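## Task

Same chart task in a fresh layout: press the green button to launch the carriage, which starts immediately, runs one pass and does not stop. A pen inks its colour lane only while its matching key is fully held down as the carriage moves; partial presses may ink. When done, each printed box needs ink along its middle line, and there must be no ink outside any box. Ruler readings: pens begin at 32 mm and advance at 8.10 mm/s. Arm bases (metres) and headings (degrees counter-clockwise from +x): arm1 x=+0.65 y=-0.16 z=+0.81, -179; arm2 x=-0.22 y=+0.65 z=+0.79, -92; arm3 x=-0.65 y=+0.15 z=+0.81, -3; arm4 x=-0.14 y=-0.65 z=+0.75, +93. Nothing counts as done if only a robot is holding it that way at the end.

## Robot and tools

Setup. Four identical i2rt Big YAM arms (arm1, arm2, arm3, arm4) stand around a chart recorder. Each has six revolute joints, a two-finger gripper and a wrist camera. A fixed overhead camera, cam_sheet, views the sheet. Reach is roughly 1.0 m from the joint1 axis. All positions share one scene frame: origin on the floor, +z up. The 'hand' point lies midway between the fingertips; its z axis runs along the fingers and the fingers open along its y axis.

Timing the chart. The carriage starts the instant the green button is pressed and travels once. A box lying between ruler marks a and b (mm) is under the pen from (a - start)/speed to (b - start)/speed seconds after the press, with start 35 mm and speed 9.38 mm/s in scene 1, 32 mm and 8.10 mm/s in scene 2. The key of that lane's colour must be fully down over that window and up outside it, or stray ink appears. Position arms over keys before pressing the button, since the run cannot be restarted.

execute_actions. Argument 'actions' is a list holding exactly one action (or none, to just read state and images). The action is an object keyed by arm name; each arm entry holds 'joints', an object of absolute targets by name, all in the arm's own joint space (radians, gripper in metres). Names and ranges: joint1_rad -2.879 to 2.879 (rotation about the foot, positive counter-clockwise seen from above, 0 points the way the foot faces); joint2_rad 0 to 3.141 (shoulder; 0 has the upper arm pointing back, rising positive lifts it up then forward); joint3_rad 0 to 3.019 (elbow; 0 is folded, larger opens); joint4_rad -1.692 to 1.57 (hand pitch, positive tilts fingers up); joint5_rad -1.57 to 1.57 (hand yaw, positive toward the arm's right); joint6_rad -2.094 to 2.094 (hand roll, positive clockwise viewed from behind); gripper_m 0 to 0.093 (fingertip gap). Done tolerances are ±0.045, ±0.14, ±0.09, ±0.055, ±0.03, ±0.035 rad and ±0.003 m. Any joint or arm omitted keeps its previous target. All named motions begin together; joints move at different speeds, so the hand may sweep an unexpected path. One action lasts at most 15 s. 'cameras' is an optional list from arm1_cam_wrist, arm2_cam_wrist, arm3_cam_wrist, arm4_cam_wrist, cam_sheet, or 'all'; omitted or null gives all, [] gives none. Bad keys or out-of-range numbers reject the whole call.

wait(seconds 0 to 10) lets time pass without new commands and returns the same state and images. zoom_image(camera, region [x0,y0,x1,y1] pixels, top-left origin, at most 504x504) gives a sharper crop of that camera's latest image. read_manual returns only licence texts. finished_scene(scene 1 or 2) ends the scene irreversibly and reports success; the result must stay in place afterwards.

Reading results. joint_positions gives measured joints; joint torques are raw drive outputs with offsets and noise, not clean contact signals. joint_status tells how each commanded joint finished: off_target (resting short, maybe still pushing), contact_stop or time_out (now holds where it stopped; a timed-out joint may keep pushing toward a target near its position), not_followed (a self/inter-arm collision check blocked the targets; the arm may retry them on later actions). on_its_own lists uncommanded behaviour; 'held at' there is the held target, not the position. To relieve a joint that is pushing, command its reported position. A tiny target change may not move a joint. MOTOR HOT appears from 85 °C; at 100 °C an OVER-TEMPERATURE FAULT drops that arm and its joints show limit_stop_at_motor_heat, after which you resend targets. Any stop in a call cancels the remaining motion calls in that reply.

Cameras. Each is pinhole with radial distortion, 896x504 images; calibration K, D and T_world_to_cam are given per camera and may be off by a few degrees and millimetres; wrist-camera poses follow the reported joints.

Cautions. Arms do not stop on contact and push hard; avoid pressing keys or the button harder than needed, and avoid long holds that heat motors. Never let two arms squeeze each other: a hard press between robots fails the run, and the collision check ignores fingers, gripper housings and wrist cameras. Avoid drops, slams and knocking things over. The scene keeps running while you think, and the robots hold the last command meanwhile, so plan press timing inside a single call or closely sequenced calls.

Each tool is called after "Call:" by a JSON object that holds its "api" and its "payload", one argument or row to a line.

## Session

Call:
{"api": "execute_actions", "payload": {
  "actions": []
}}

Scene clock: 0.00 s.
Joint torques (N m, as the arm reports them, + toward a larger angle): no reading
Motor temperatures (°C, as the motors report them): arm1=[26 25 28 25 26 26] | arm2=[27 28 27 28 28 26] | arm3=[24 28 28 24 27 25] | arm4=[28 28 30 27 28 28]
arm1.joint_positions: joint1_rad=-0.316 joint2_rad=+0.346 joint3_rad=+1.552 joint4_rad=-1.613 joint5_rad=-0.206 joint6_rad=+0.023 gripper_m=+0.095
arm1.joint_status: not commanded
arm1.hand: x=+0.5983 y=-0.1833 z=+1.3920 quat_wxyz=(-0.010, -0.829, +0.074, +0.555) (m; scene frame)
arm2.joint_positions: joint1_rad=+0.270 joint2_rad=+0.443 joint3_rad=+1.622 joint4_rad=-1.598 joint5_rad=-0.137 joint6_rad=-0.350 gripper_m=+0.094
arm2.joint_status: not commanded
arm2.hand: x=-0.1807 y=+0.5827 z=+1.4009 quat_wxyz=(-0.404, -0.364, -0.754, +0.369) (m; scene frame)
arm3.joint_positions: joint1_rad=-0.502 joint2_rad=+0.270 joint3_rad=+1.596 joint4_rad=-1.388 joint5_rad=-0.042 joint6_rad=-0.624 gripper_m=+0.095
arm3.joint_status: not commanded
arm3.hand: x=-0.6309 y=+0.1483 z=+1.4583 quat_wxyz=(-0.576, +0.045, -0.730, +0.365) (m; scene frame)
arm4.joint_positions: joint1_rad=+0.805 joint2_rad=+0.625 joint3_rad=+1.444 joint4_rad=-1.534 joint5_rad=-0.016 joint6_rad=+0.492 gripper_m=+0.095
arm4.joint_status: not commanded
arm4.hand: x=-0.2872 y=-0.5205 z=+1.2782 quat_wxyz=(-0.038, +0.748, -0.516, -0.415) (m; scene frame)
pictures: arm1_cam_wrist, arm2_cam_wrist, arm3_cam_wrist, arm4_cam_wrist, cam_sheet
camera_calibration (this result's frames):
arm1_cam_wrist: T_world_to_cam=[[0.113518, 0.989028, -0.0945333, 0.241979], [0.837576, -0.146442, -0.526327, 0.212217], [-0.534396, -0.0194313, -0.845011, 1.61461], [0, 0, 0, 1]] pos_world=[0.657623, -0.176873, 1.49893]
arm2_cam_wrist: T_world_to_cam=[[-0.854703, -0.451685, 0.255861, -0.249215], [-0.517643, 0.704436, -0.485609, 0.185373], [0.0391047, -0.547496, -0.835894, 1.61879], [0, 0, 0, 1]] pos_world=[-0.18035, 0.643131, 1.50692]
arm3_cam_wrist: T_world_to_cam=[[-0.364609, -0.733956, 0.573035, -0.961264], [-0.776964, -0.0993793, -0.621652, 0.433044], [0.513213, -0.671887, -0.534022, 1.32489], [0, 0, 0, 1]] pos_world=[-0.693978, 0.227688, 1.52756]
arm4_cam_wrist: T_world_to_cam=[[0.803221, 0.472608, -0.362598, 0.939862], [0.454661, -0.879685, -0.139417, -0.146135], [-0.384862, -0.0528761, -0.921458, 1.16119], [0, 0, 0, 1]] pos_world=[-0.241578, -0.511339, 1.39041]
Images, in order (width x height): arm1_cam_wrist 896x504, arm2_cam_wrist 896x504, arm3_cam_wrist 896x504, arm4_cam_wrist 896x504, cam_sheet 896x504.

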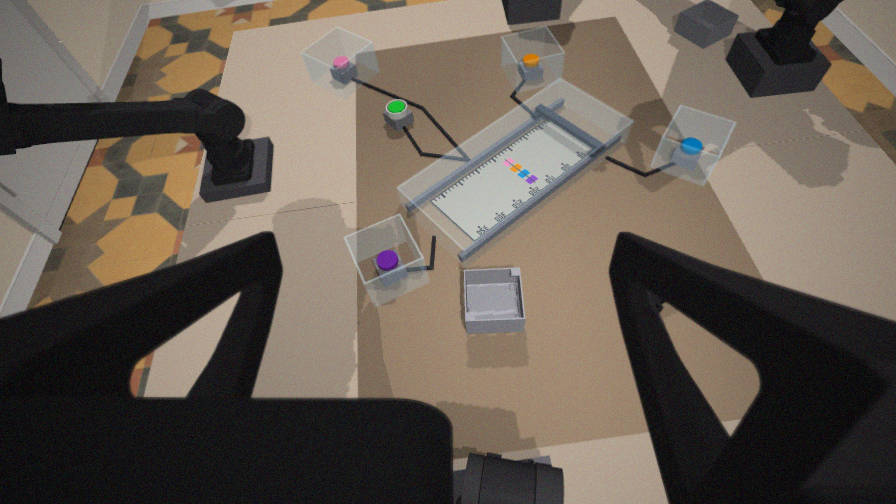

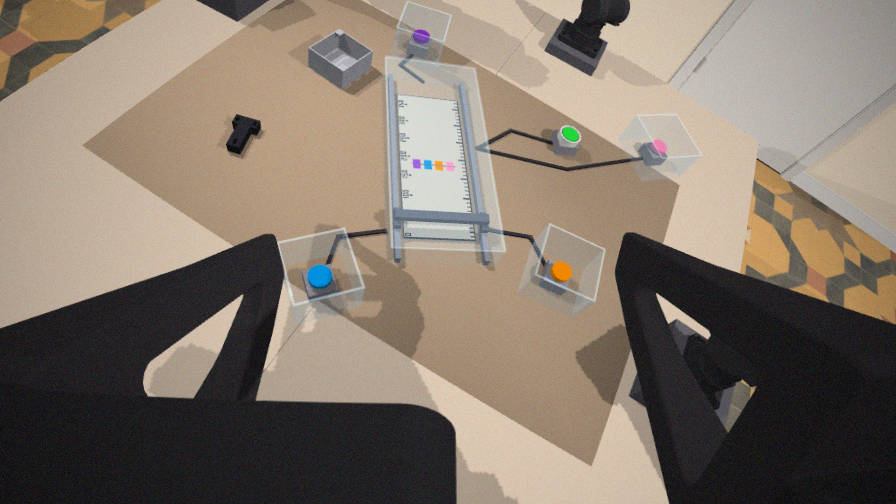

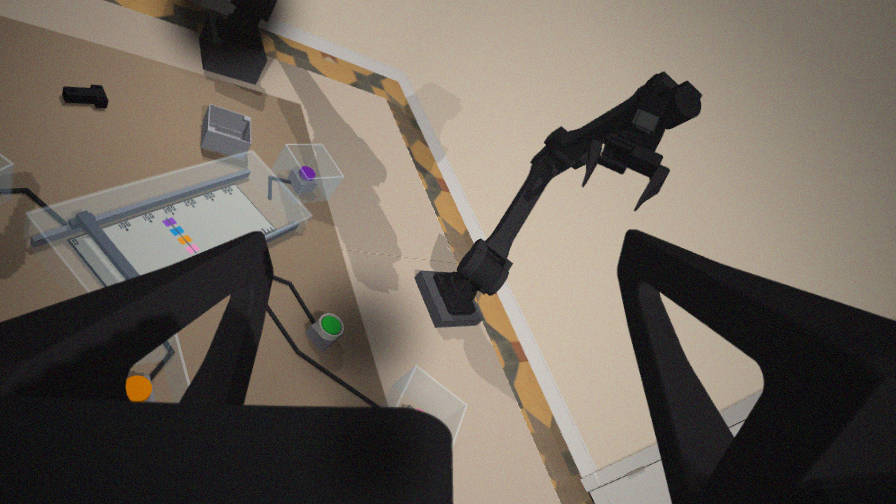

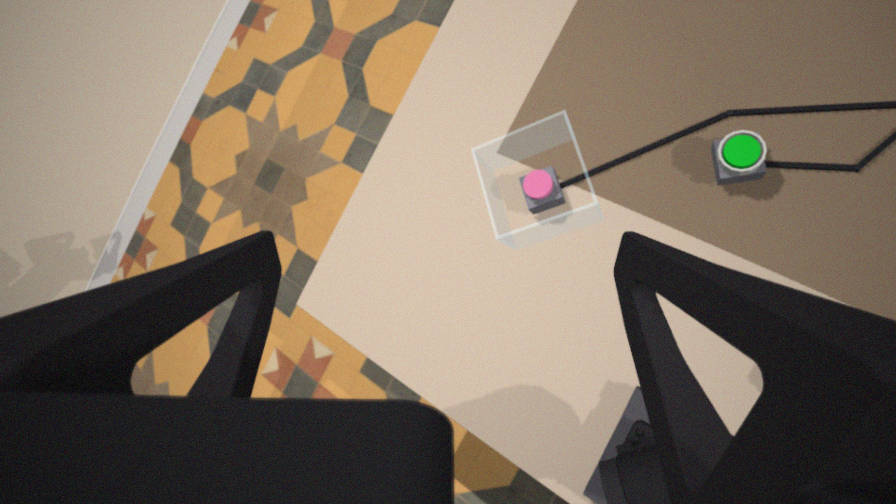

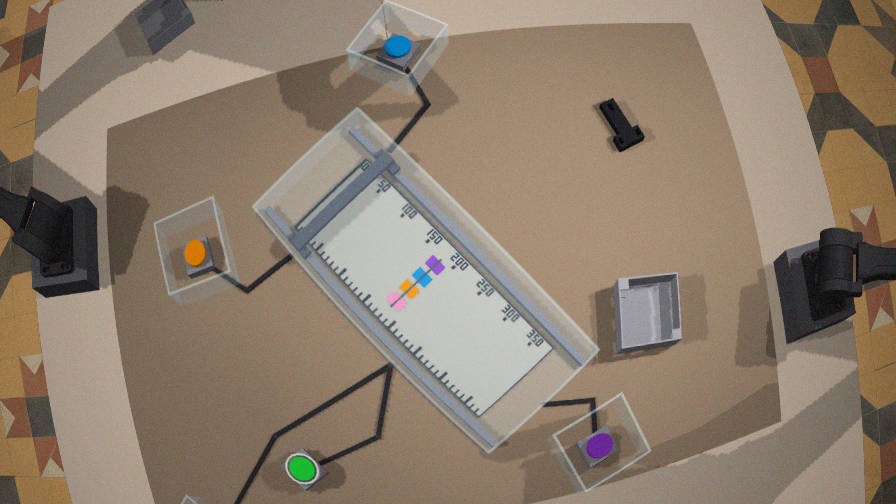

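Call:
{"api": "zoom_image", "payload": {
  "camera": "cam_sheet",
  "region": [340, 210, 500, 350]
}}

Region (340, 210, 500, 350) of cam_sheet's 896x504 image, scaled by 3.150, with more detail than that image has; it fills the top 441 rows of this view, and the rest is white.

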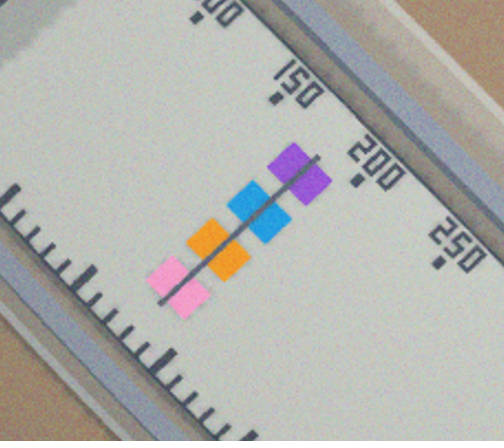

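Call:
{"api": "execute_actions", "payload": {
  "actions": [
    {"arm1":{"joints":{"joint1_rad":0.303,"joint2_rad":1.713,"joint3_rad":1.226,"joint4_rad":-1.084,"joint5_rad":0,"joint6_rad":0,"gripper_m":0}},"arm2":{"joints":{"joint1_rad":0.714,"joint2_rad":1.495,"joint3_rad":1.017,"joint4_rad":-1.093,"joint5_rad":0,"joint6_rad":0,"gripper_m":0}},"arm3":{"joints":{"joint1_rad":-0.177,"joint2_rad":1.304,"joint3_rad":0.794,"joint4_rad":-1.061,"joint5_rad":0,"joint6_rad":0,"gripper_m":0}},"arm4":{"joints":{"joint1_rad":0.846,"joint2_rad":1.418,"joint3_rad":1.05,"joint4_rad":-1.203,"joint5_rad":0,"joint6_rad":0,"gripper_m":0}}}
  ]
}}

Scene clock: 20.87 s.
Joint torques (N m, as the arm reports them, + toward a larger angle): arm1=[ -0.64 -12.35   8.08   1.05   0.07  -0.07] | arm2=[  0.25 -10.91   8.43   1.5   -0.04   0.11] | arm3=[ 1.33 -5.78  9.25  0.44  0.05  0.11] | arm4=[ 1.53 -8.66  8.86  0.86  0.25 -0.17]
Motor temperatures (°C, as the motors report them): arm1=[26 25 30 26 26 26] | arm2=[27 29 28 28 28 26] | arm3=[24 29 30 24 27 25] | arm4=[28 28 33 27 28 28]
arm1.joint_positions: joint1_rad=+0.307 joint2_rad=+1.714 joint3_rad=+1.229 joint4_rad=-1.094 joint5_rad=-0.001 joint6_rad=+0.007 gripper_m=+0.001
arm1.joint_status: all done
arm1.hand: x=+0.1991 y=-0.3176 z=+0.8806 quat_wxyz=(+0.002, -0.987, -0.162, -0.003) (m; scene frame)
arm2.joint_positions: joint1_rad=+0.714 joint2_rad=+1.489 joint3_rad=+0.992 joint4_rad=-1.110 joint5_rad=-0.001 joint6_rad=-0.011 gripper_m=+0.000
arm2.joint_status: all done
arm2.hand: x=+0.0204 y=+0.3512 z=+0.8797 quat_wxyz=(+0.015, -0.428, -0.904, -0.008) (m; scene frame)
arm3.joint_positions: joint1_rad=-0.183 joint2_rad=+1.289 joint3_rad=+0.791 joint4_rad=-1.059 joint5_rad=-0.001 joint6_rad=-0.014 gripper_m=+0.001
arm3.joint_status: all done
arm3.hand: x=-0.3387 y=+0.0764 z=+0.8879 quat_wxyz=(-0.002, -0.106, -0.994, +0.001) (m; scene frame)
arm4.joint_positions: joint1_rad=+0.839 joint2_rad=+1.406 joint3_rad=+1.029 joint4_rad=-1.209 joint5_rad=-0.004 joint6_rad=+0.009 gripper_m=+0.001
arm4.joint_status: all done
arm4.hand: x=-0.4291 y=-0.4124 z=+0.8823 quat_wxyz=(+0.006, +0.940, -0.341, +0.004) (m; scene frame)
pictures: arm1_cam_wrist, arm2_cam_wrist, arm3_cam_wrist, arm4_cam_wrist, cam_sheet
camera_calibration (this result's frames):
arm1_cam_wrist: T_world_to_cam=[[-0.321582, 0.946848, 0.0079763, 0.354751], [0.770647, 0.256825, 0.583219, -0.577861], [0.550171, 0.1937, -0.812276, 0.789514], [0, 0, 0, 1]] pos_world=[0.125041, -0.340414, 0.975493]
arm2_cam_wrist: T_world_to_cam=[[-0.779583, -0.626226, 0.00958791, 0.227816], [-0.49291, 0.62292, 0.607463, -0.734047], [-0.386381, 0.468842, -0.79429, 0.663723], [0, 0, 0, 1]] pos_world=[0.0722327, 0.288735, 0.970911]
arm3_cam_wrist: T_world_to_cam=[[-0.225957, -0.974112, 0.00702547, -0.0127594], [-0.78984, 0.187425, 0.583974, -0.798417], [-0.570173, 0.126404, -0.811742, 0.640646], [0, 0, 0, 1]] pos_world=[-0.268225, 0.0562337, 0.986384]
arm4_cam_wrist: T_world_to_cam=[[0.631972, 0.774956, -0.00741167, 0.597071], [0.616746, -0.497116, 0.610328, -0.475861], [0.469293, -0.390281, -0.792114, 0.860806], [0, 0, 0, 1]] pos_world=[-0.487816, -0.363305, 0.976713]
Images, in order (width x height): arm1_cam_wrist 896x504, arm2_cam_wrist 896x504, arm3_cam_wrist 896x504, arm4_cam_wrist 896x504, cam_sheet 896x504.

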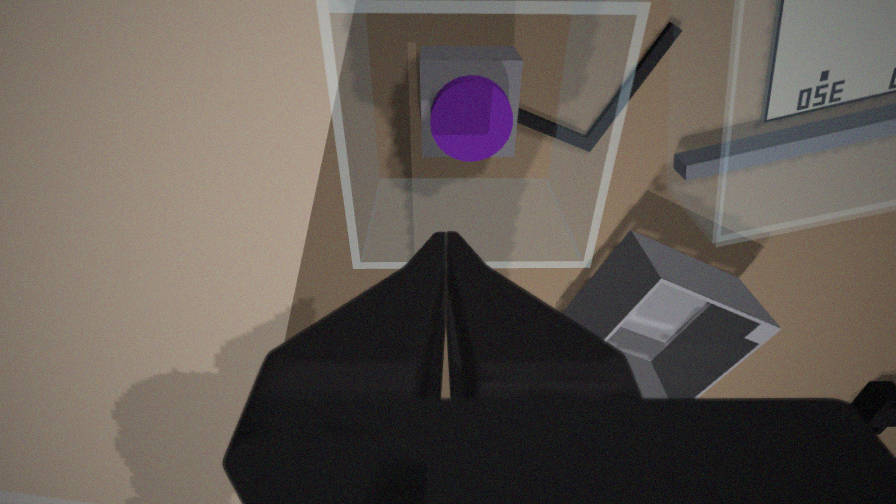

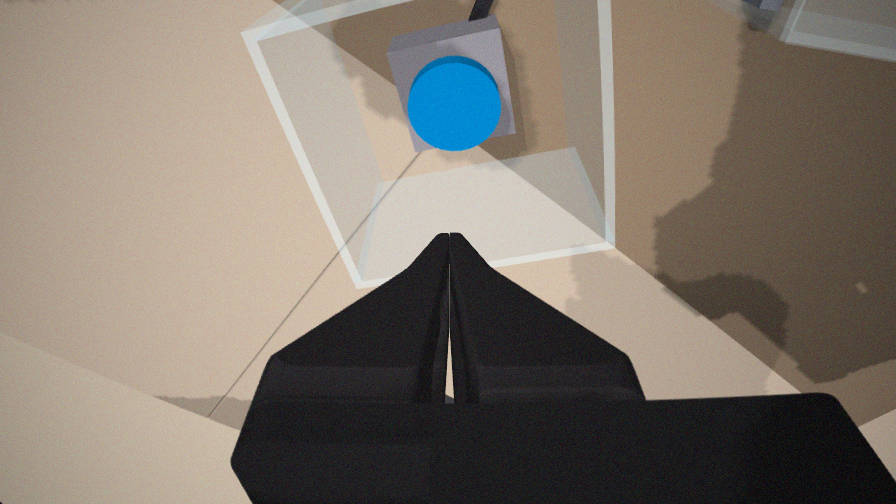

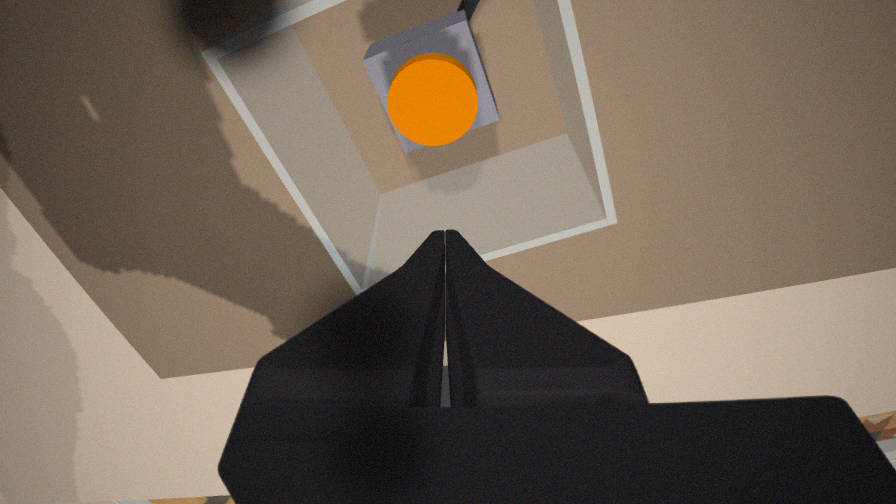

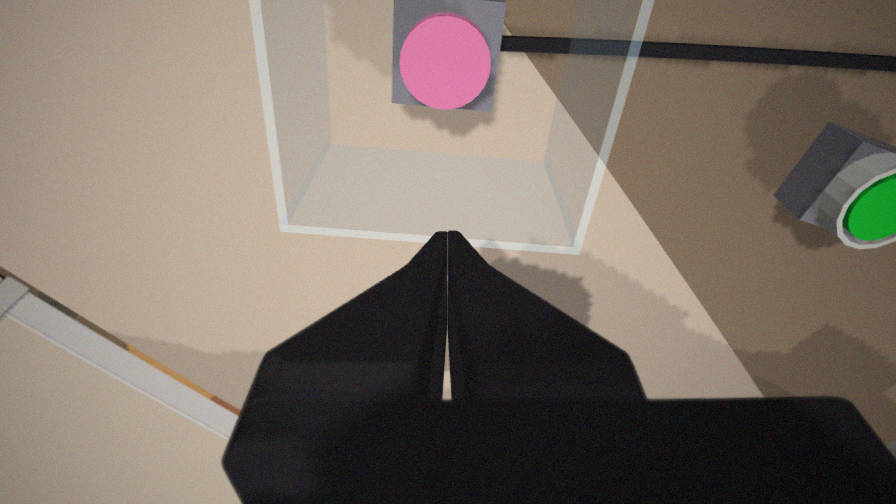

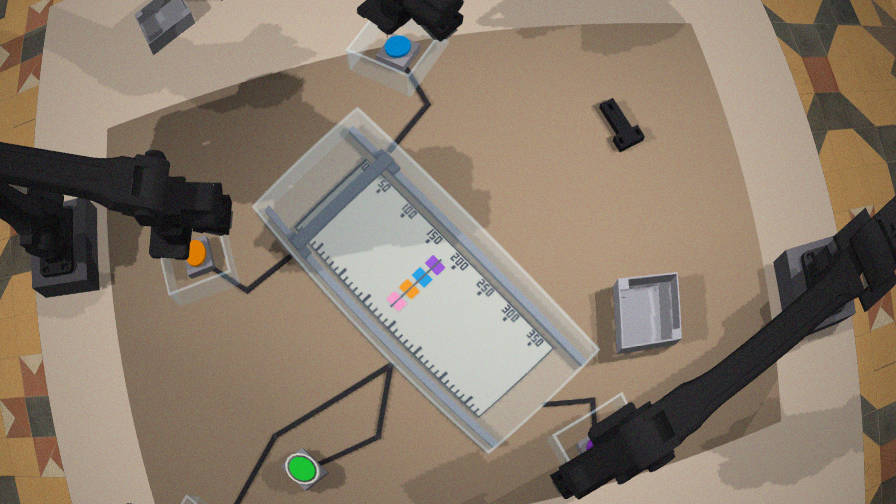

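Call:
{"api": "execute_actions", "payload": {
  "actions": [
    {"arm1":{"joints":{"joint1_rad":0.279,"joint2_rad":1.828,"joint3_rad":1.175,"joint4_rad":-0.918}},"arm2":{"joints":{"joint2_rad":1.612,"joint3_rad":0.97,"joint4_rad":-0.929}},"arm3":{"joints":{"joint1_rad":-0.162,"joint2_rad":1.464,"joint3_rad":0.728,"joint4_rad":-0.835}},"arm4":{"joints":{"joint2_rad":1.552,"joint3_rad":0.991,"joint4_rad":-1.01}}}
  ]
}}

Scene clock: 33.57 s.
Joint torques (N m, as the arm reports them, + toward a larger angle): arm1=[ -0.53 -14.15   7.41   1.05   0.07  -0.07] | arm2=[  0.27 -13.57   6.38   1.53  -0.05   0.11] | arm3=[ 1.1  -7.25  7.43  0.74  0.05  0.11] | arm4=[  1.68 -11.63   7.03   0.9    0.26  -0.18]
Motor temperatures (°C, as the motors report them): arm1=[26 26 31 26 26 26] | arm2=[27 29 30 28 28 26] | arm3=[24 29 31 24 27 25] | arm4=[28 28 34 27 28 28]
arm1.joint_positions: joint1_rad=+0.283 joint2_rad=+1.834 joint3_rad=+1.176 joint4_rad=-0.929 joint5_rad=-0.001 joint6_rad=+0.007 gripper_m=+0.001
arm1.joint_status: all done
arm1.hand: x=+0.1903 y=-0.3078 z=+0.8081 quat_wxyz=(+0.003, -0.989, -0.149, -0.007) (m; scene frame)
arm2.joint_positions: joint1_rad=+0.714 joint2_rad=+1.624 joint3_rad=+0.964 joint4_rad=-0.946 joint5_rad=-0.001 joint6_rad=-0.011 gripper_m=+0.000
arm2.joint_status: all done
arm2.hand: x=+0.0314 y=+0.3374 z=+0.8194 quat_wxyz=(+0.014, -0.428, -0.904, -0.007) (m; scene frame)
arm3.joint_positions: joint1_rad=-0.169 joint2_rad=+1.461 joint3_rad=+0.728 joint4_rad=-0.848 joint5_rad=-0.001 joint6_rad=-0.014 gripper_m=+0.001
arm3.joint_status: all done
arm3.hand: x=-0.3301 y=+0.0788 z=+0.8158 quat_wxyz=(+0.010, -0.099, -0.995, +0.000) (m; scene frame)
arm4.joint_positions: joint1_rad=+0.839 joint2_rad=+1.559 joint3_rad=+0.985 joint4_rad=-1.018 joint5_rad=-0.004 joint6_rad=+0.009 gripper_m=+0.001
arm4.joint_status: all done
arm4.hand: x=-0.4472 y=-0.3980 z=+0.8105 quat_wxyz=(+0.007, +0.940, -0.341, +0.007) (m; scene frame)
pictures: arm1_cam_wrist, arm2_cam_wrist, arm3_cam_wrist, arm4_cam_wrist, cam_sheet
camera_calibration (this result's frames):
arm1_cam_wrist: T_world_to_cam=[[-0.2984, 0.954408, 0.00796548, 0.341134], [0.772055, 0.236463, 0.589929, -0.543222], [0.561149, 0.182185, -0.807416, 0.723982], [0, 0, 0, 1]] pos_world=[0.11493, -0.329027, 0.902299]
arm2_cam_wrist: T_world_to_cam=[[-0.779589, -0.626218, 0.00958951, 0.228327], [-0.493344, 0.623461, 0.606554, -0.682826], [-0.385813, 0.468132, -0.794985, 0.627324], [0, 0, 0, 1]] pos_world=[0.0831628, 0.275028, 0.910694]
arm3_cam_wrist: T_world_to_cam=[[-0.212461, -0.977145, 0.00691363, -0.00314633], [-0.778151, 0.173465, 0.603648, -0.761122], [-0.591051, 0.122872, -0.797221, 0.5683], [0, 0, 0, 1]] pos_world=[-0.257042, 0.0591252, 0.912532]
arm4_cam_wrist: T_world_to_cam=[[0.631987, 0.774943, -0.00742635, 0.596783], [0.614047, -0.494879, 0.61485, -0.417772], [0.472799, -0.393138, -0.788609, 0.815633], [0, 0, 0, 1]] pos_world=[-0.506258, -0.348564, 0.904514]
Images, in order (width x height): arm1_cam_wrist 896x504, arm2_cam_wrist 896x504, arm3_cam_wrist 896x504, arm4_cam_wrist 896x504, cam_sheet 896x504.

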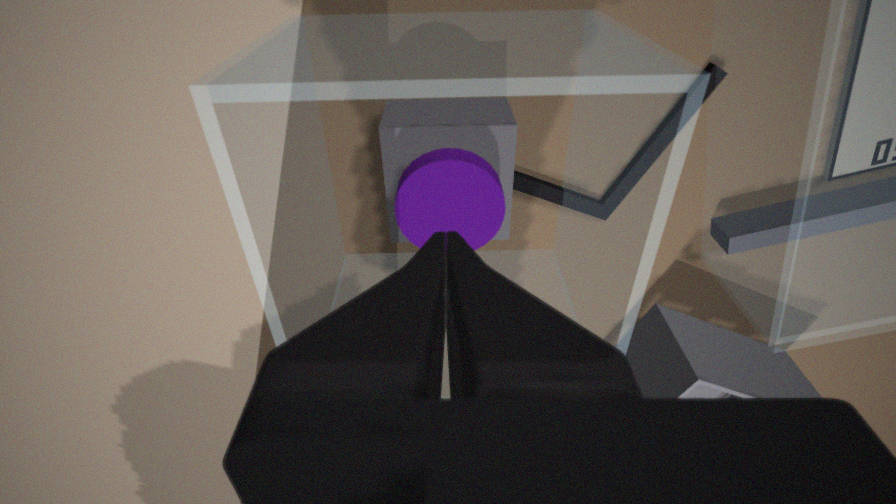

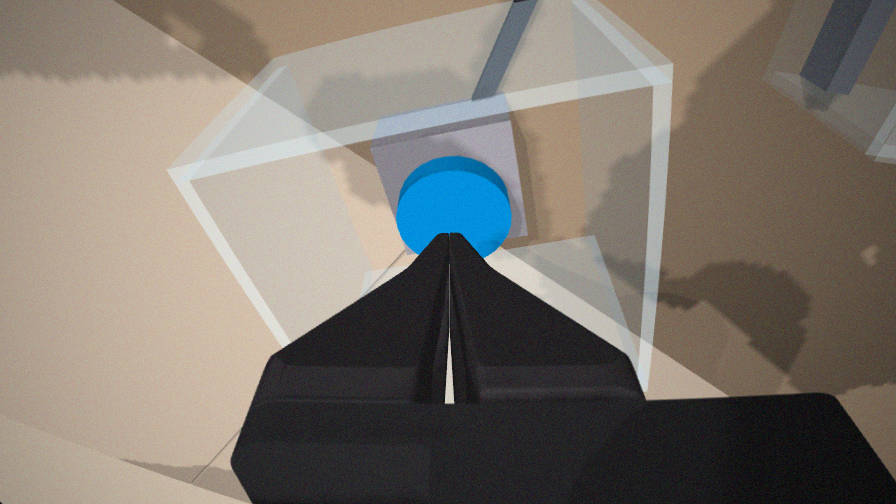

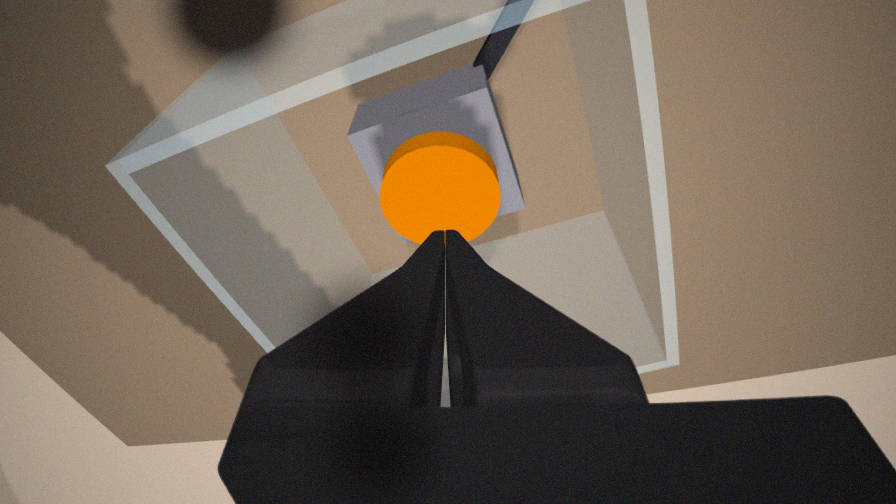

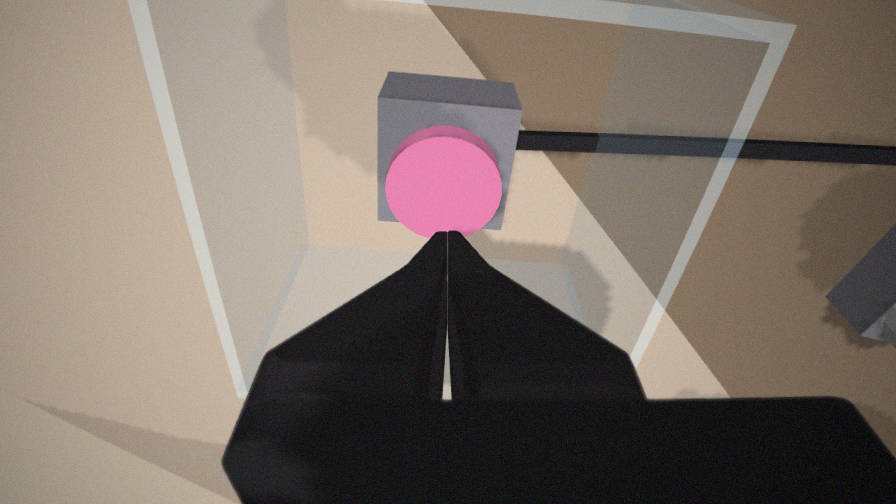

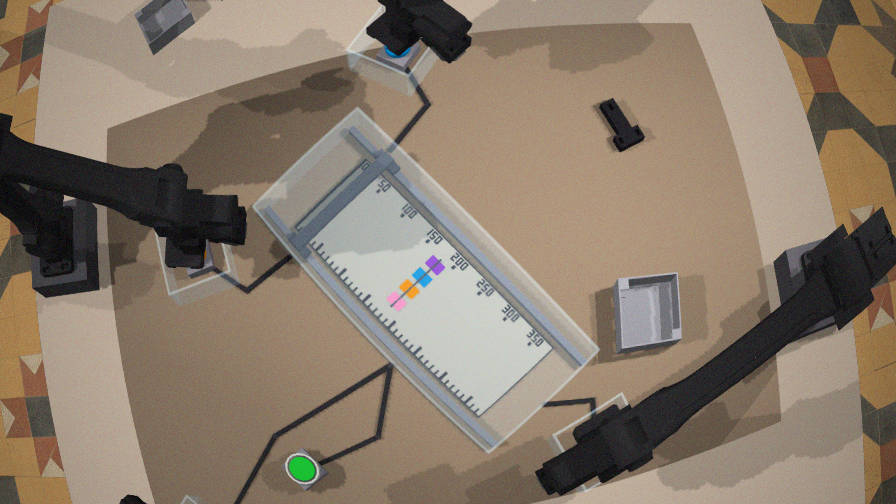

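Test press, then lift, with arm4 going over to green.

Call:
{"api": "execute_actions", "payload": {
  "actions": [
    {"arm1":{"joints":{"joint2_rad":2.03}},"arm2":{"joints":{"joint2_rad":1.83}},"arm3":{"joints":{"joint2_rad":1.69}},"arm4":{"joints":{"joint2_rad":1.78}}}
  ]
}}

Call:
{"api": "execute_actions", "payload": {
  "actions": [
    {"arm1":{"joints":{"joint2_rad":1.85}},"arm2":{"joints":{"joint2_rad":1.64}},"arm3":{"joints":{"joint2_rad":1.49}},"arm4":{"joints":{"joint2_rad":1.36}}}
  ],
  "cameras": []
}}

Call:
{"api": "execute_actions", "payload": {
  "actions": [
    {"arm4":{"joints":{"joint1_rad":0.195}}}
  ],
  "cameras": []
}}

Call:
{"api": "execute_actions", "payload": {
  "actions": [
    {"arm4":{"joints":{"joint2_rad":1.57}}}
  ]
}}

Scene clock: 40.13 s.
Joint torques (N m, as the arm reports them, + toward a larger angle): arm1=[-0.69 -7.69  5.06  0.67  0.07 -0.07] | arm2=[ 0.29 -6.64  3.87  1.45 -0.04  0.1 ] | arm3=[ 0.96 -3.78  4.93  1.05  0.02  0.11] | arm4=[ 1.55 -6.05  4.31  0.82  0.24 -0.17]
Motor temperatures (°C, as the motors report them): arm1=[26 26 31 26 26 26] | arm2=[27 29 30 28 28 26] | arm3=[24 29 31 24 27 25] | arm4=[28 29 34 27 28 28]
arm1.joint_positions: joint1_rad=+0.283 joint2_rad=+1.942 joint3_rad=+1.198 joint4_rad=-0.923 joint5_rad=-0.001 joint6_rad=+0.007 gripper_m=+0.001
arm1.joint_status: all done
arm1.hand: x=+0.1946 y=-0.3063 z=+0.7640 quat_wxyz=(+0.009, -0.988, -0.149, -0.047) (m; scene frame)
arm2.joint_positions: joint1_rad=+0.714 joint2_rad=+1.748 joint3_rad=+0.989 joint4_rad=-0.950 joint5_rad=-0.001 joint6_rad=-0.011 gripper_m=+0.000
arm2.joint_status: all done
arm2.hand: x=+0.0289 y=+0.3403 z=+0.7792 quat_wxyz=(+0.060, -0.427, -0.902, -0.030) (m; scene frame)
arm3.joint_positions: joint1_rad=-0.169 joint2_rad=+1.618 joint3_rad=+0.745 joint4_rad=-0.855 joint5_rad=-0.001 joint6_rad=-0.013 gripper_m=+0.001
arm3.joint_status: all done
arm3.hand: x=-0.3450 y=+0.0819 z=+0.7731 quat_wxyz=(+0.083, -0.099, -0.992, -0.009) (m; scene frame)
arm4.joint_positions: joint1_rad=+0.839 joint2_rad=+1.695 joint3_rad=+1.014 joint4_rad=-1.021 joint5_rad=-0.003 joint6_rad=+0.009 gripper_m=+0.001
arm4.joint_status: all done
arm4.hand: x=-0.4471 y=-0.3981 z=+0.7672 quat_wxyz=(+0.025, +0.938, -0.340, +0.059) (m; scene frame)
pictures: arm1_cam_wrist, arm2_cam_wrist, arm3_cam_wrist, arm4_cam_wrist, cam_sheet
camera_calibration (this result's frames):
arm1_cam_wrist: T_world_to_cam=[[-0.298692, 0.954314, 0.00827698, 0.341065], [0.723954, 0.220924, 0.653516, -0.564958], [0.62183, 0.201192, -0.756868, 0.641087], [0, 0, 0, 1]] pos_world=[0.112229, -0.329652, 0.851604]
arm2_cam_wrist: T_world_to_cam=[[-0.779495, -0.626336, 0.00950249, 0.228798], [-0.451524, 0.572322, 0.684525, -0.706044], [-0.434181, 0.529293, -0.728928, 0.522131], [0, 0, 0, 1]] pos_world=[0.0862507, 0.271028, 0.861726]
arm3_cam_wrist: T_world_to_cam=[[-0.212592, -0.977115, 0.00713878, -0.00320568], [-0.683223, 0.153865, 0.713815, -0.798266], [-0.698578, 0.146874, -0.700298, 0.411075], [0, 0, 0, 1]] pos_world=[-0.258908, 0.0593165, 0.857712]
arm4_cam_wrist: T_world_to_cam=[[0.632252, 0.774728, -0.00730946, 0.596514], [0.557889, -0.448703, 0.698159, -0.461925], [0.537603, -0.44549, -0.715906, 0.733743], [0, 0, 0, 1]] pos_world=[-0.513907, -0.342529, 0.852148]
Images, in order (width x height): arm1_cam_wrist 896x504, arm2_cam_wrist 896x504, arm3_cam_wrist 896x504, arm4_cam_wrist 896x504, cam_sheet 896x504.

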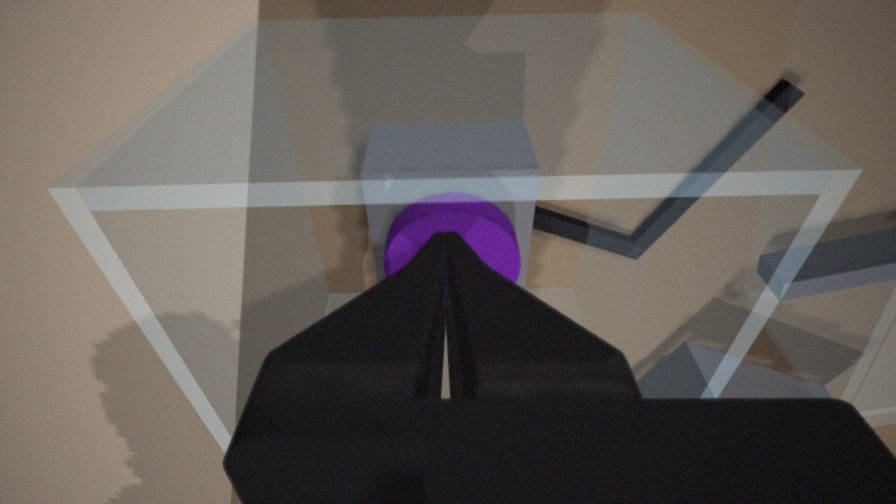

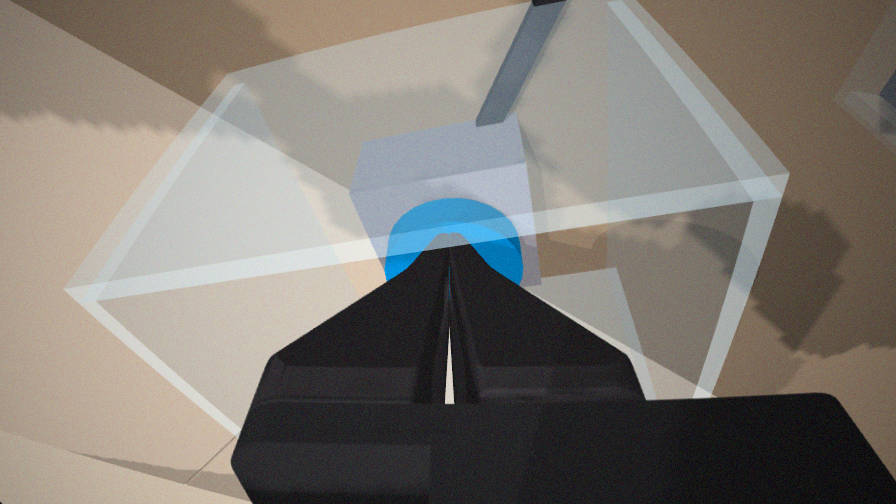

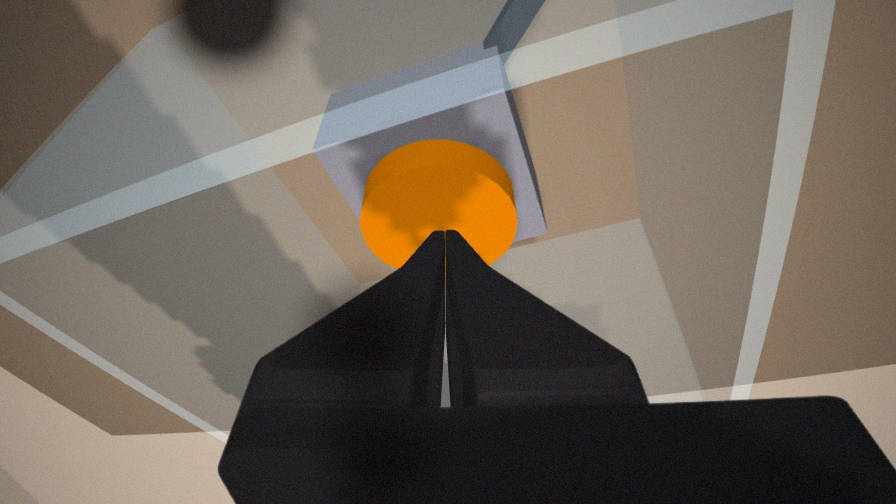

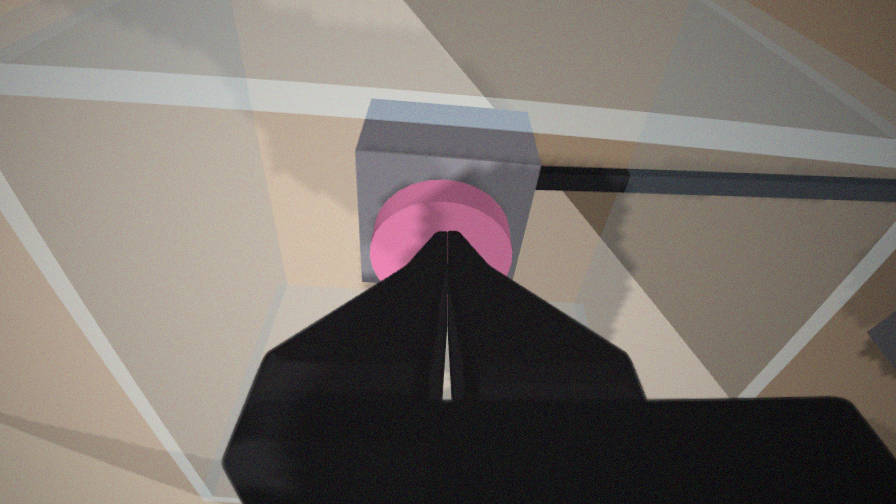

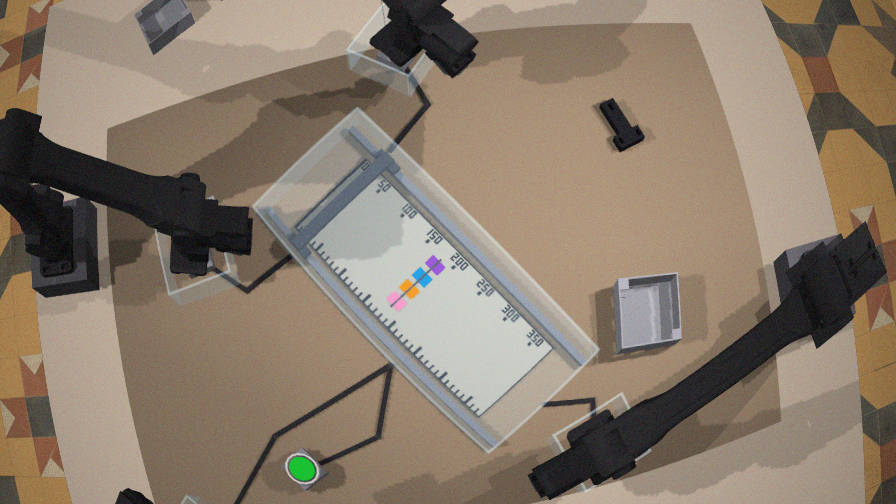

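Scene clock: 41.43 s.
Joint torques (N m, as the arm reports them, + toward a larger angle): arm1=[ -0.61 -14.58   6.86   0.71   0.07  -0.07] | arm2=[  0.27 -13.18   5.81   1.32  -0.04   0.1 ] | arm3=[ 1.31 -7.68  7.2   0.85  0.03  0.1 ] | arm4=[ 1.49 -7.82  8.37  1.13  0.22 -0.17]
Motor temperatures (°C, as the motors report them): arm1=[26 26 31 26 26 26] | arm2=[27 29 30 28 28 26] | arm3=[24 29 31 24 27 25] | arm4=[28 29 34 27 28 28]
arm1.joint_positions: joint1_rad=+0.283 joint2_rad=+1.858 joint3_rad=+1.182 joint4_rad=-0.921 joint5_rad=-0.001 joint6_rad=+0.007 gripper_m=+0.001
arm1.joint_status: all done
arm1.hand: x=+0.1888 y=-0.3083 z=+0.7987 quat_wxyz=(+0.003, -0.989, -0.149, -0.012) (m; scene frame)
arm2.joint_positions: joint1_rad=+0.714 joint2_rad=+1.643 joint3_rad=+0.969 joint4_rad=-0.942 joint5_rad=-0.001 joint6_rad=-0.011 gripper_m=+0.000
arm2.joint_status: all done
arm2.hand: x=+0.0322 y=+0.3363 z=+0.8134 quat_wxyz=(+0.019, -0.428, -0.904, -0.010) (m; scene frame)
arm3.joint_positions: joint1_rad=-0.169 joint2_rad=+1.487 joint3_rad=+0.732 joint4_rad=-0.847 joint5_rad=-0.001 joint6_rad=-0.013 gripper_m=+0.001
arm3.joint_status: all done
arm3.hand: x=-0.3314 y=+0.0791 z=+0.8087 quat_wxyz=(+0.021, -0.100, -0.995, -0.001) (m; scene frame)
arm4.joint_positions: joint1_rad=+0.839 joint2_rad=+1.343 joint3_rad=+0.981 joint4_rad=-1.013 joint5_rad=-0.003 joint6_rad=+0.009 gripper_m=+0.001
arm4.joint_status: all done
arm4.hand: x=-0.4519 y=-0.3935 z=+0.8921 quat_wxyz=(-0.029, +0.935, -0.339, -0.095) (m; scene frame)
pictures: none
No camera images: the call's "cameras" was empty. Leave "cameras" out to get every camera's image.

Scene clock: 42.67 s.
Joint torques (N m, as the arm reports them, + toward a larger angle): arm1=[ -0.54 -14.37   6.86   0.71   0.07  -0.07] | arm2=[  0.29 -13.02   5.9    1.31  -0.04   0.1 ] | arm3=[ 1.16 -8.    7.19  0.95  0.09  0.08] | arm4=[ 0.7  -7.67  8.28  1.1   0.16 -0.16]
Motor temperatures (°C, as the motors report them): arm1=[26 26 31 26 26 26] | arm2=[27 29 30 28 28 26] | arm3=[24 29 31 24 27 25] | arm4=[28 29 34 27 28 28]
arm1.joint_positions: joint1_rad=+0.283 joint2_rad=+1.858 joint3_rad=+1.182 joint4_rad=-0.921 joint5_rad=-0.001 joint6_rad=+0.007 gripper_m=+0.001
arm1.joint_status: not commanded
arm1.hand: x=+0.1888 y=-0.3083 z=+0.7987 quat_wxyz=(+0.003, -0.989, -0.149, -0.012) (m; scene frame)
arm2.joint_positions: joint1_rad=+0.714 joint2_rad=+1.643 joint3_rad=+0.969 joint4_rad=-0.942 joint5_rad=-0.001 joint6_rad=-0.011 gripper_m=+0.000
arm2.joint_status: not commanded
arm2.hand: x=+0.0322 y=+0.3363 z=+0.8134 quat_wxyz=(+0.019, -0.428, -0.904, -0.010) (m; scene frame)
arm3.joint_positions: joint1_rad=-0.169 joint2_rad=+1.487 joint3_rad=+0.732 joint4_rad=-0.847 joint5_rad=-0.001 joint6_rad=-0.013 gripper_m=+0.001
arm3.joint_status: not commanded
arm3.hand: x=-0.3314 y=+0.0791 z=+0.8087 quat_wxyz=(+0.021, -0.100, -0.995, -0.001) (m; scene frame)
arm4.joint_positions: joint1_rad=+0.194 joint2_rad=+1.343 joint3_rad=+0.981 joint4_rad=-1.013 joint5_rad=-0.001 joint6_rad=+0.008 gripper_m=+0.001
arm4.joint_status: all done
arm4.hand: x=-0.2327 y=-0.2557 z=+0.8909 quat_wxyz=(-0.058, +0.780, -0.618, -0.079) (m; scene frame)
pictures: none
No camera images: the call's "cameras" was empty. Leave "cameras" out to get every camera's image.

Scene clock: 43.63 s.
Joint torques (N m, as the arm reports them, + toward a larger angle): arm1=[ -0.59 -14.56   6.87   0.7    0.07  -0.07] | arm2=[  0.26 -13.04   5.89   1.31  -0.04   0.1 ] | arm3=[ 0.88 -8.21  7.03  1.02  0.01  0.13] | arm4=[  1.05 -11.94   6.98   0.62   0.12  -0.15]
Motor temperatures (°C, as the motors report them): arm1=[26 26 31 26 26 26] | arm2=[27 29 30 28 28 26] | arm3=[24 29 31 24 27 25] | arm4=[28 29 34 27 28 28]
arm1.joint_positions: joint1_rad=+0.283 joint2_rad=+1.858 joint3_rad=+1.182 joint4_rad=-0.921 joint5_rad=-0.001 joint6_rad=+0.007 gripper_m=+0.001
arm1.joint_status: not commanded
arm1.hand: x=+0.1888 y=-0.3083 z=+0.7987 quat_wxyz=(+0.003, -0.989, -0.149, -0.012) (m; scene frame)
arm2.joint_positions: joint1_rad=+0.714 joint2_rad=+1.643 joint3_rad=+0.969 joint4_rad=-0.942 joint5_rad=-0.001 joint6_rad=-0.011 gripper_m=+0.000
arm2.joint_status: not commanded
arm2.hand: x=+0.0322 y=+0.3363 z=+0.8134 quat_wxyz=(+0.019, -0.428, -0.904, -0.010) (m; scene frame)
arm3.joint_positions: joint1_rad=-0.169 joint2_rad=+1.487 joint3_rad=+0.732 joint4_rad=-0.847 joint5_rad=-0.001 joint6_rad=-0.013 gripper_m=+0.001
arm3.joint_status: not commanded
arm3.hand: x=-0.3314 y=+0.0791 z=+0.8087 quat_wxyz=(+0.021, -0.100, -0.995, -0.001) (m; scene frame)
arm4.joint_positions: joint1_rad=+0.194 joint2_rad=+1.580 joint3_rad=+0.981 joint4_rad=-1.013 joint5_rad=-0.001 joint6_rad=+0.008 gripper_m=+0.001
arm4.joint_status: all done
arm4.hand: x=-0.2311 y=-0.2645 z=+0.8003 quat_wxyz=(+0.015, +0.784, -0.621, +0.014) (m; scene frame)
pictures: arm1_cam_wrist, arm2_cam_wrist, arm3_cam_wrist, arm4_cam_wrist, cam_sheet
camera_calibration (this result's frames):
arm1_cam_wrist: T_world_to_cam=[[-0.298435, 0.954396, 0.00800483, 0.341145], [0.76645, 0.23465, 0.597908, -0.542372], [0.568763, 0.184572, -0.801525, 0.71196], [0, 0, 0, 1]] pos_world=[0.112574, -0.329728, 0.892211]
arm2_cam_wrist: T_world_to_cam=[[-0.780009, -0.625695, 0.00960709, 0.228203], [-0.488921, 0.618941, 0.61471, -0.683369], [-0.390567, 0.474782, -0.788695, 0.61614], [0, 0, 0, 1]] pos_world=[0.0845309, 0.273218, 0.903828]
arm3_cam_wrist: T_world_to_cam=[[-0.213119, -0.977001, 0.00696532, -0.00338926], [-0.765227, 0.171347, 0.620539, -0.767072], [-0.607461, 0.126918, -0.784145, 0.545514], [0, 0, 0, 1]] pos_world=[-0.256328, 0.0588885, 0.903784]
arm4_cam_wrist: T_world_to_cam=[[0.970663, 0.240371, -0.00600463, 0.29245], [0.189876, -0.750958, 0.632463, -0.657935], [0.147516, -0.615048, -0.774567, 0.612777], [0, 0, 0, 1]] pos_world=[-0.249339, -0.18749, 0.892513]
Images, in order (width x height): arm1_cam_wrist 896x504, arm2_cam_wrist 896x504, arm3_cam_wrist 896x504, arm4_cam_wrist 896x504, cam_sheet 896x504.

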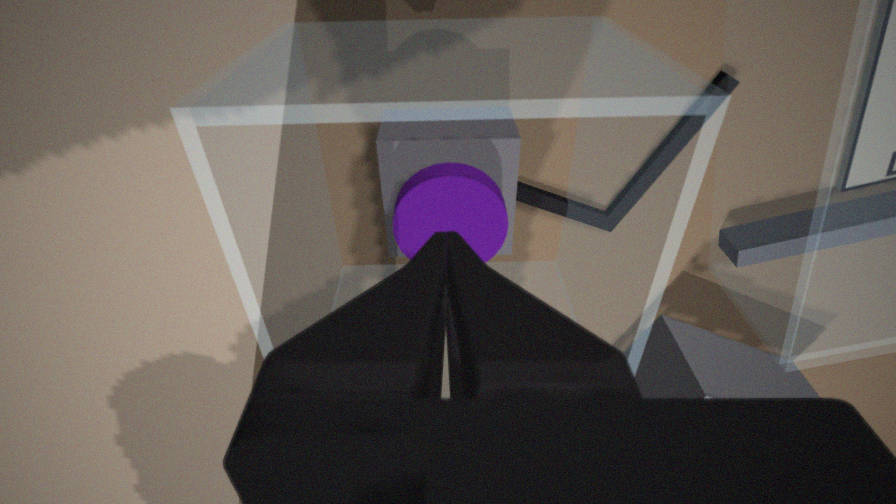

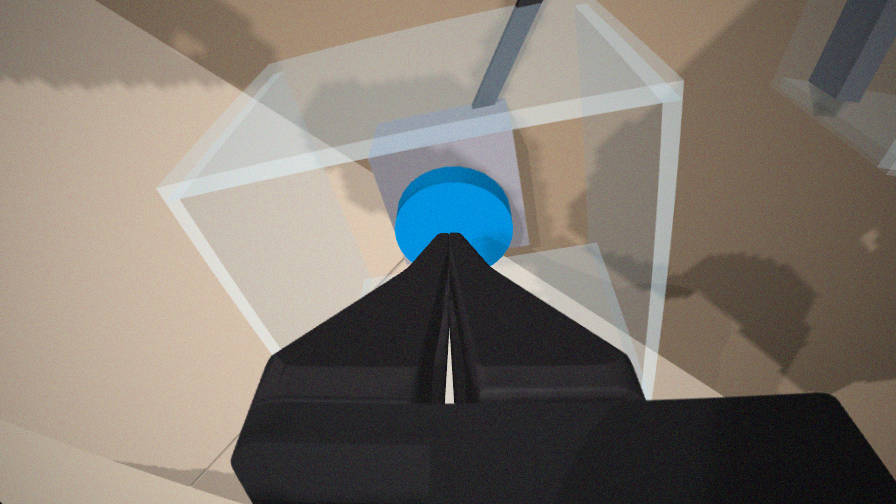

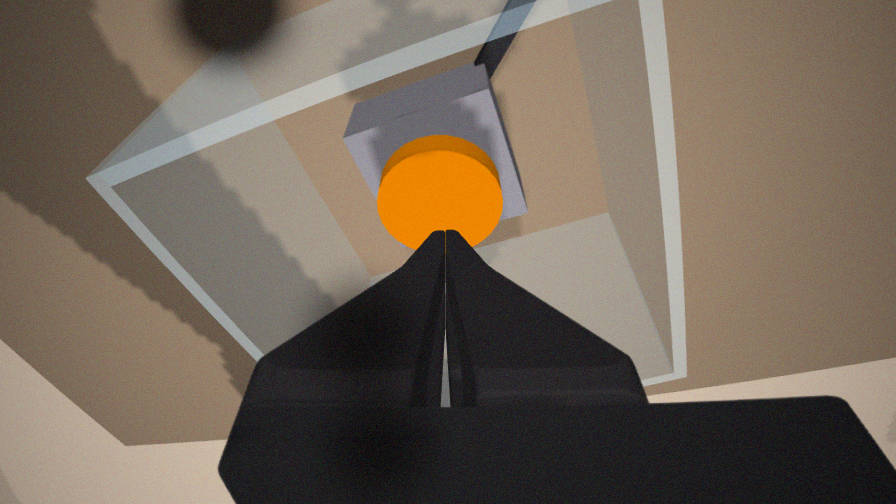

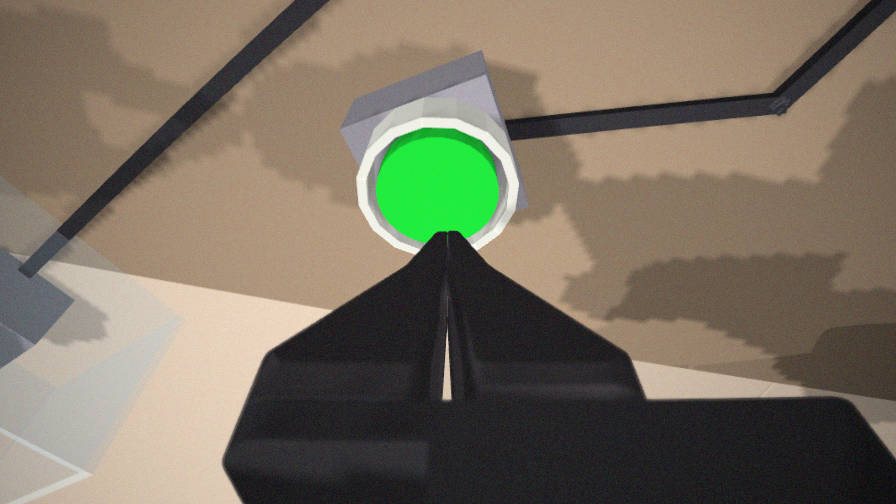

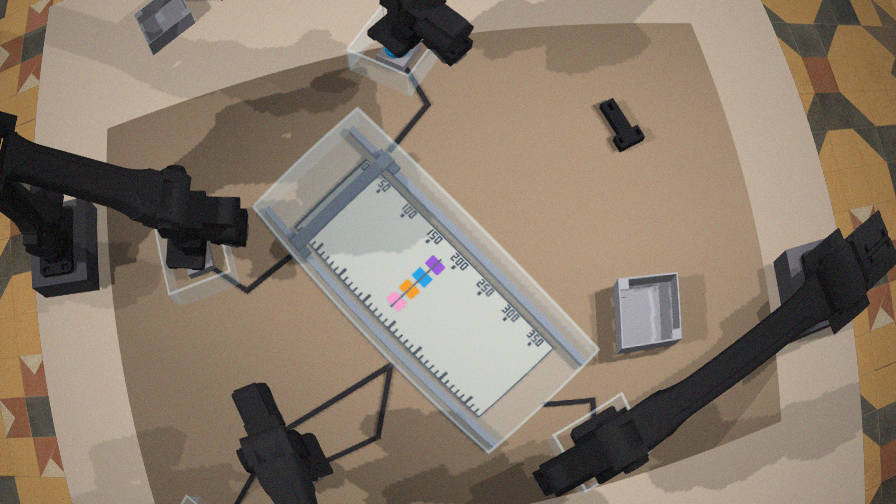

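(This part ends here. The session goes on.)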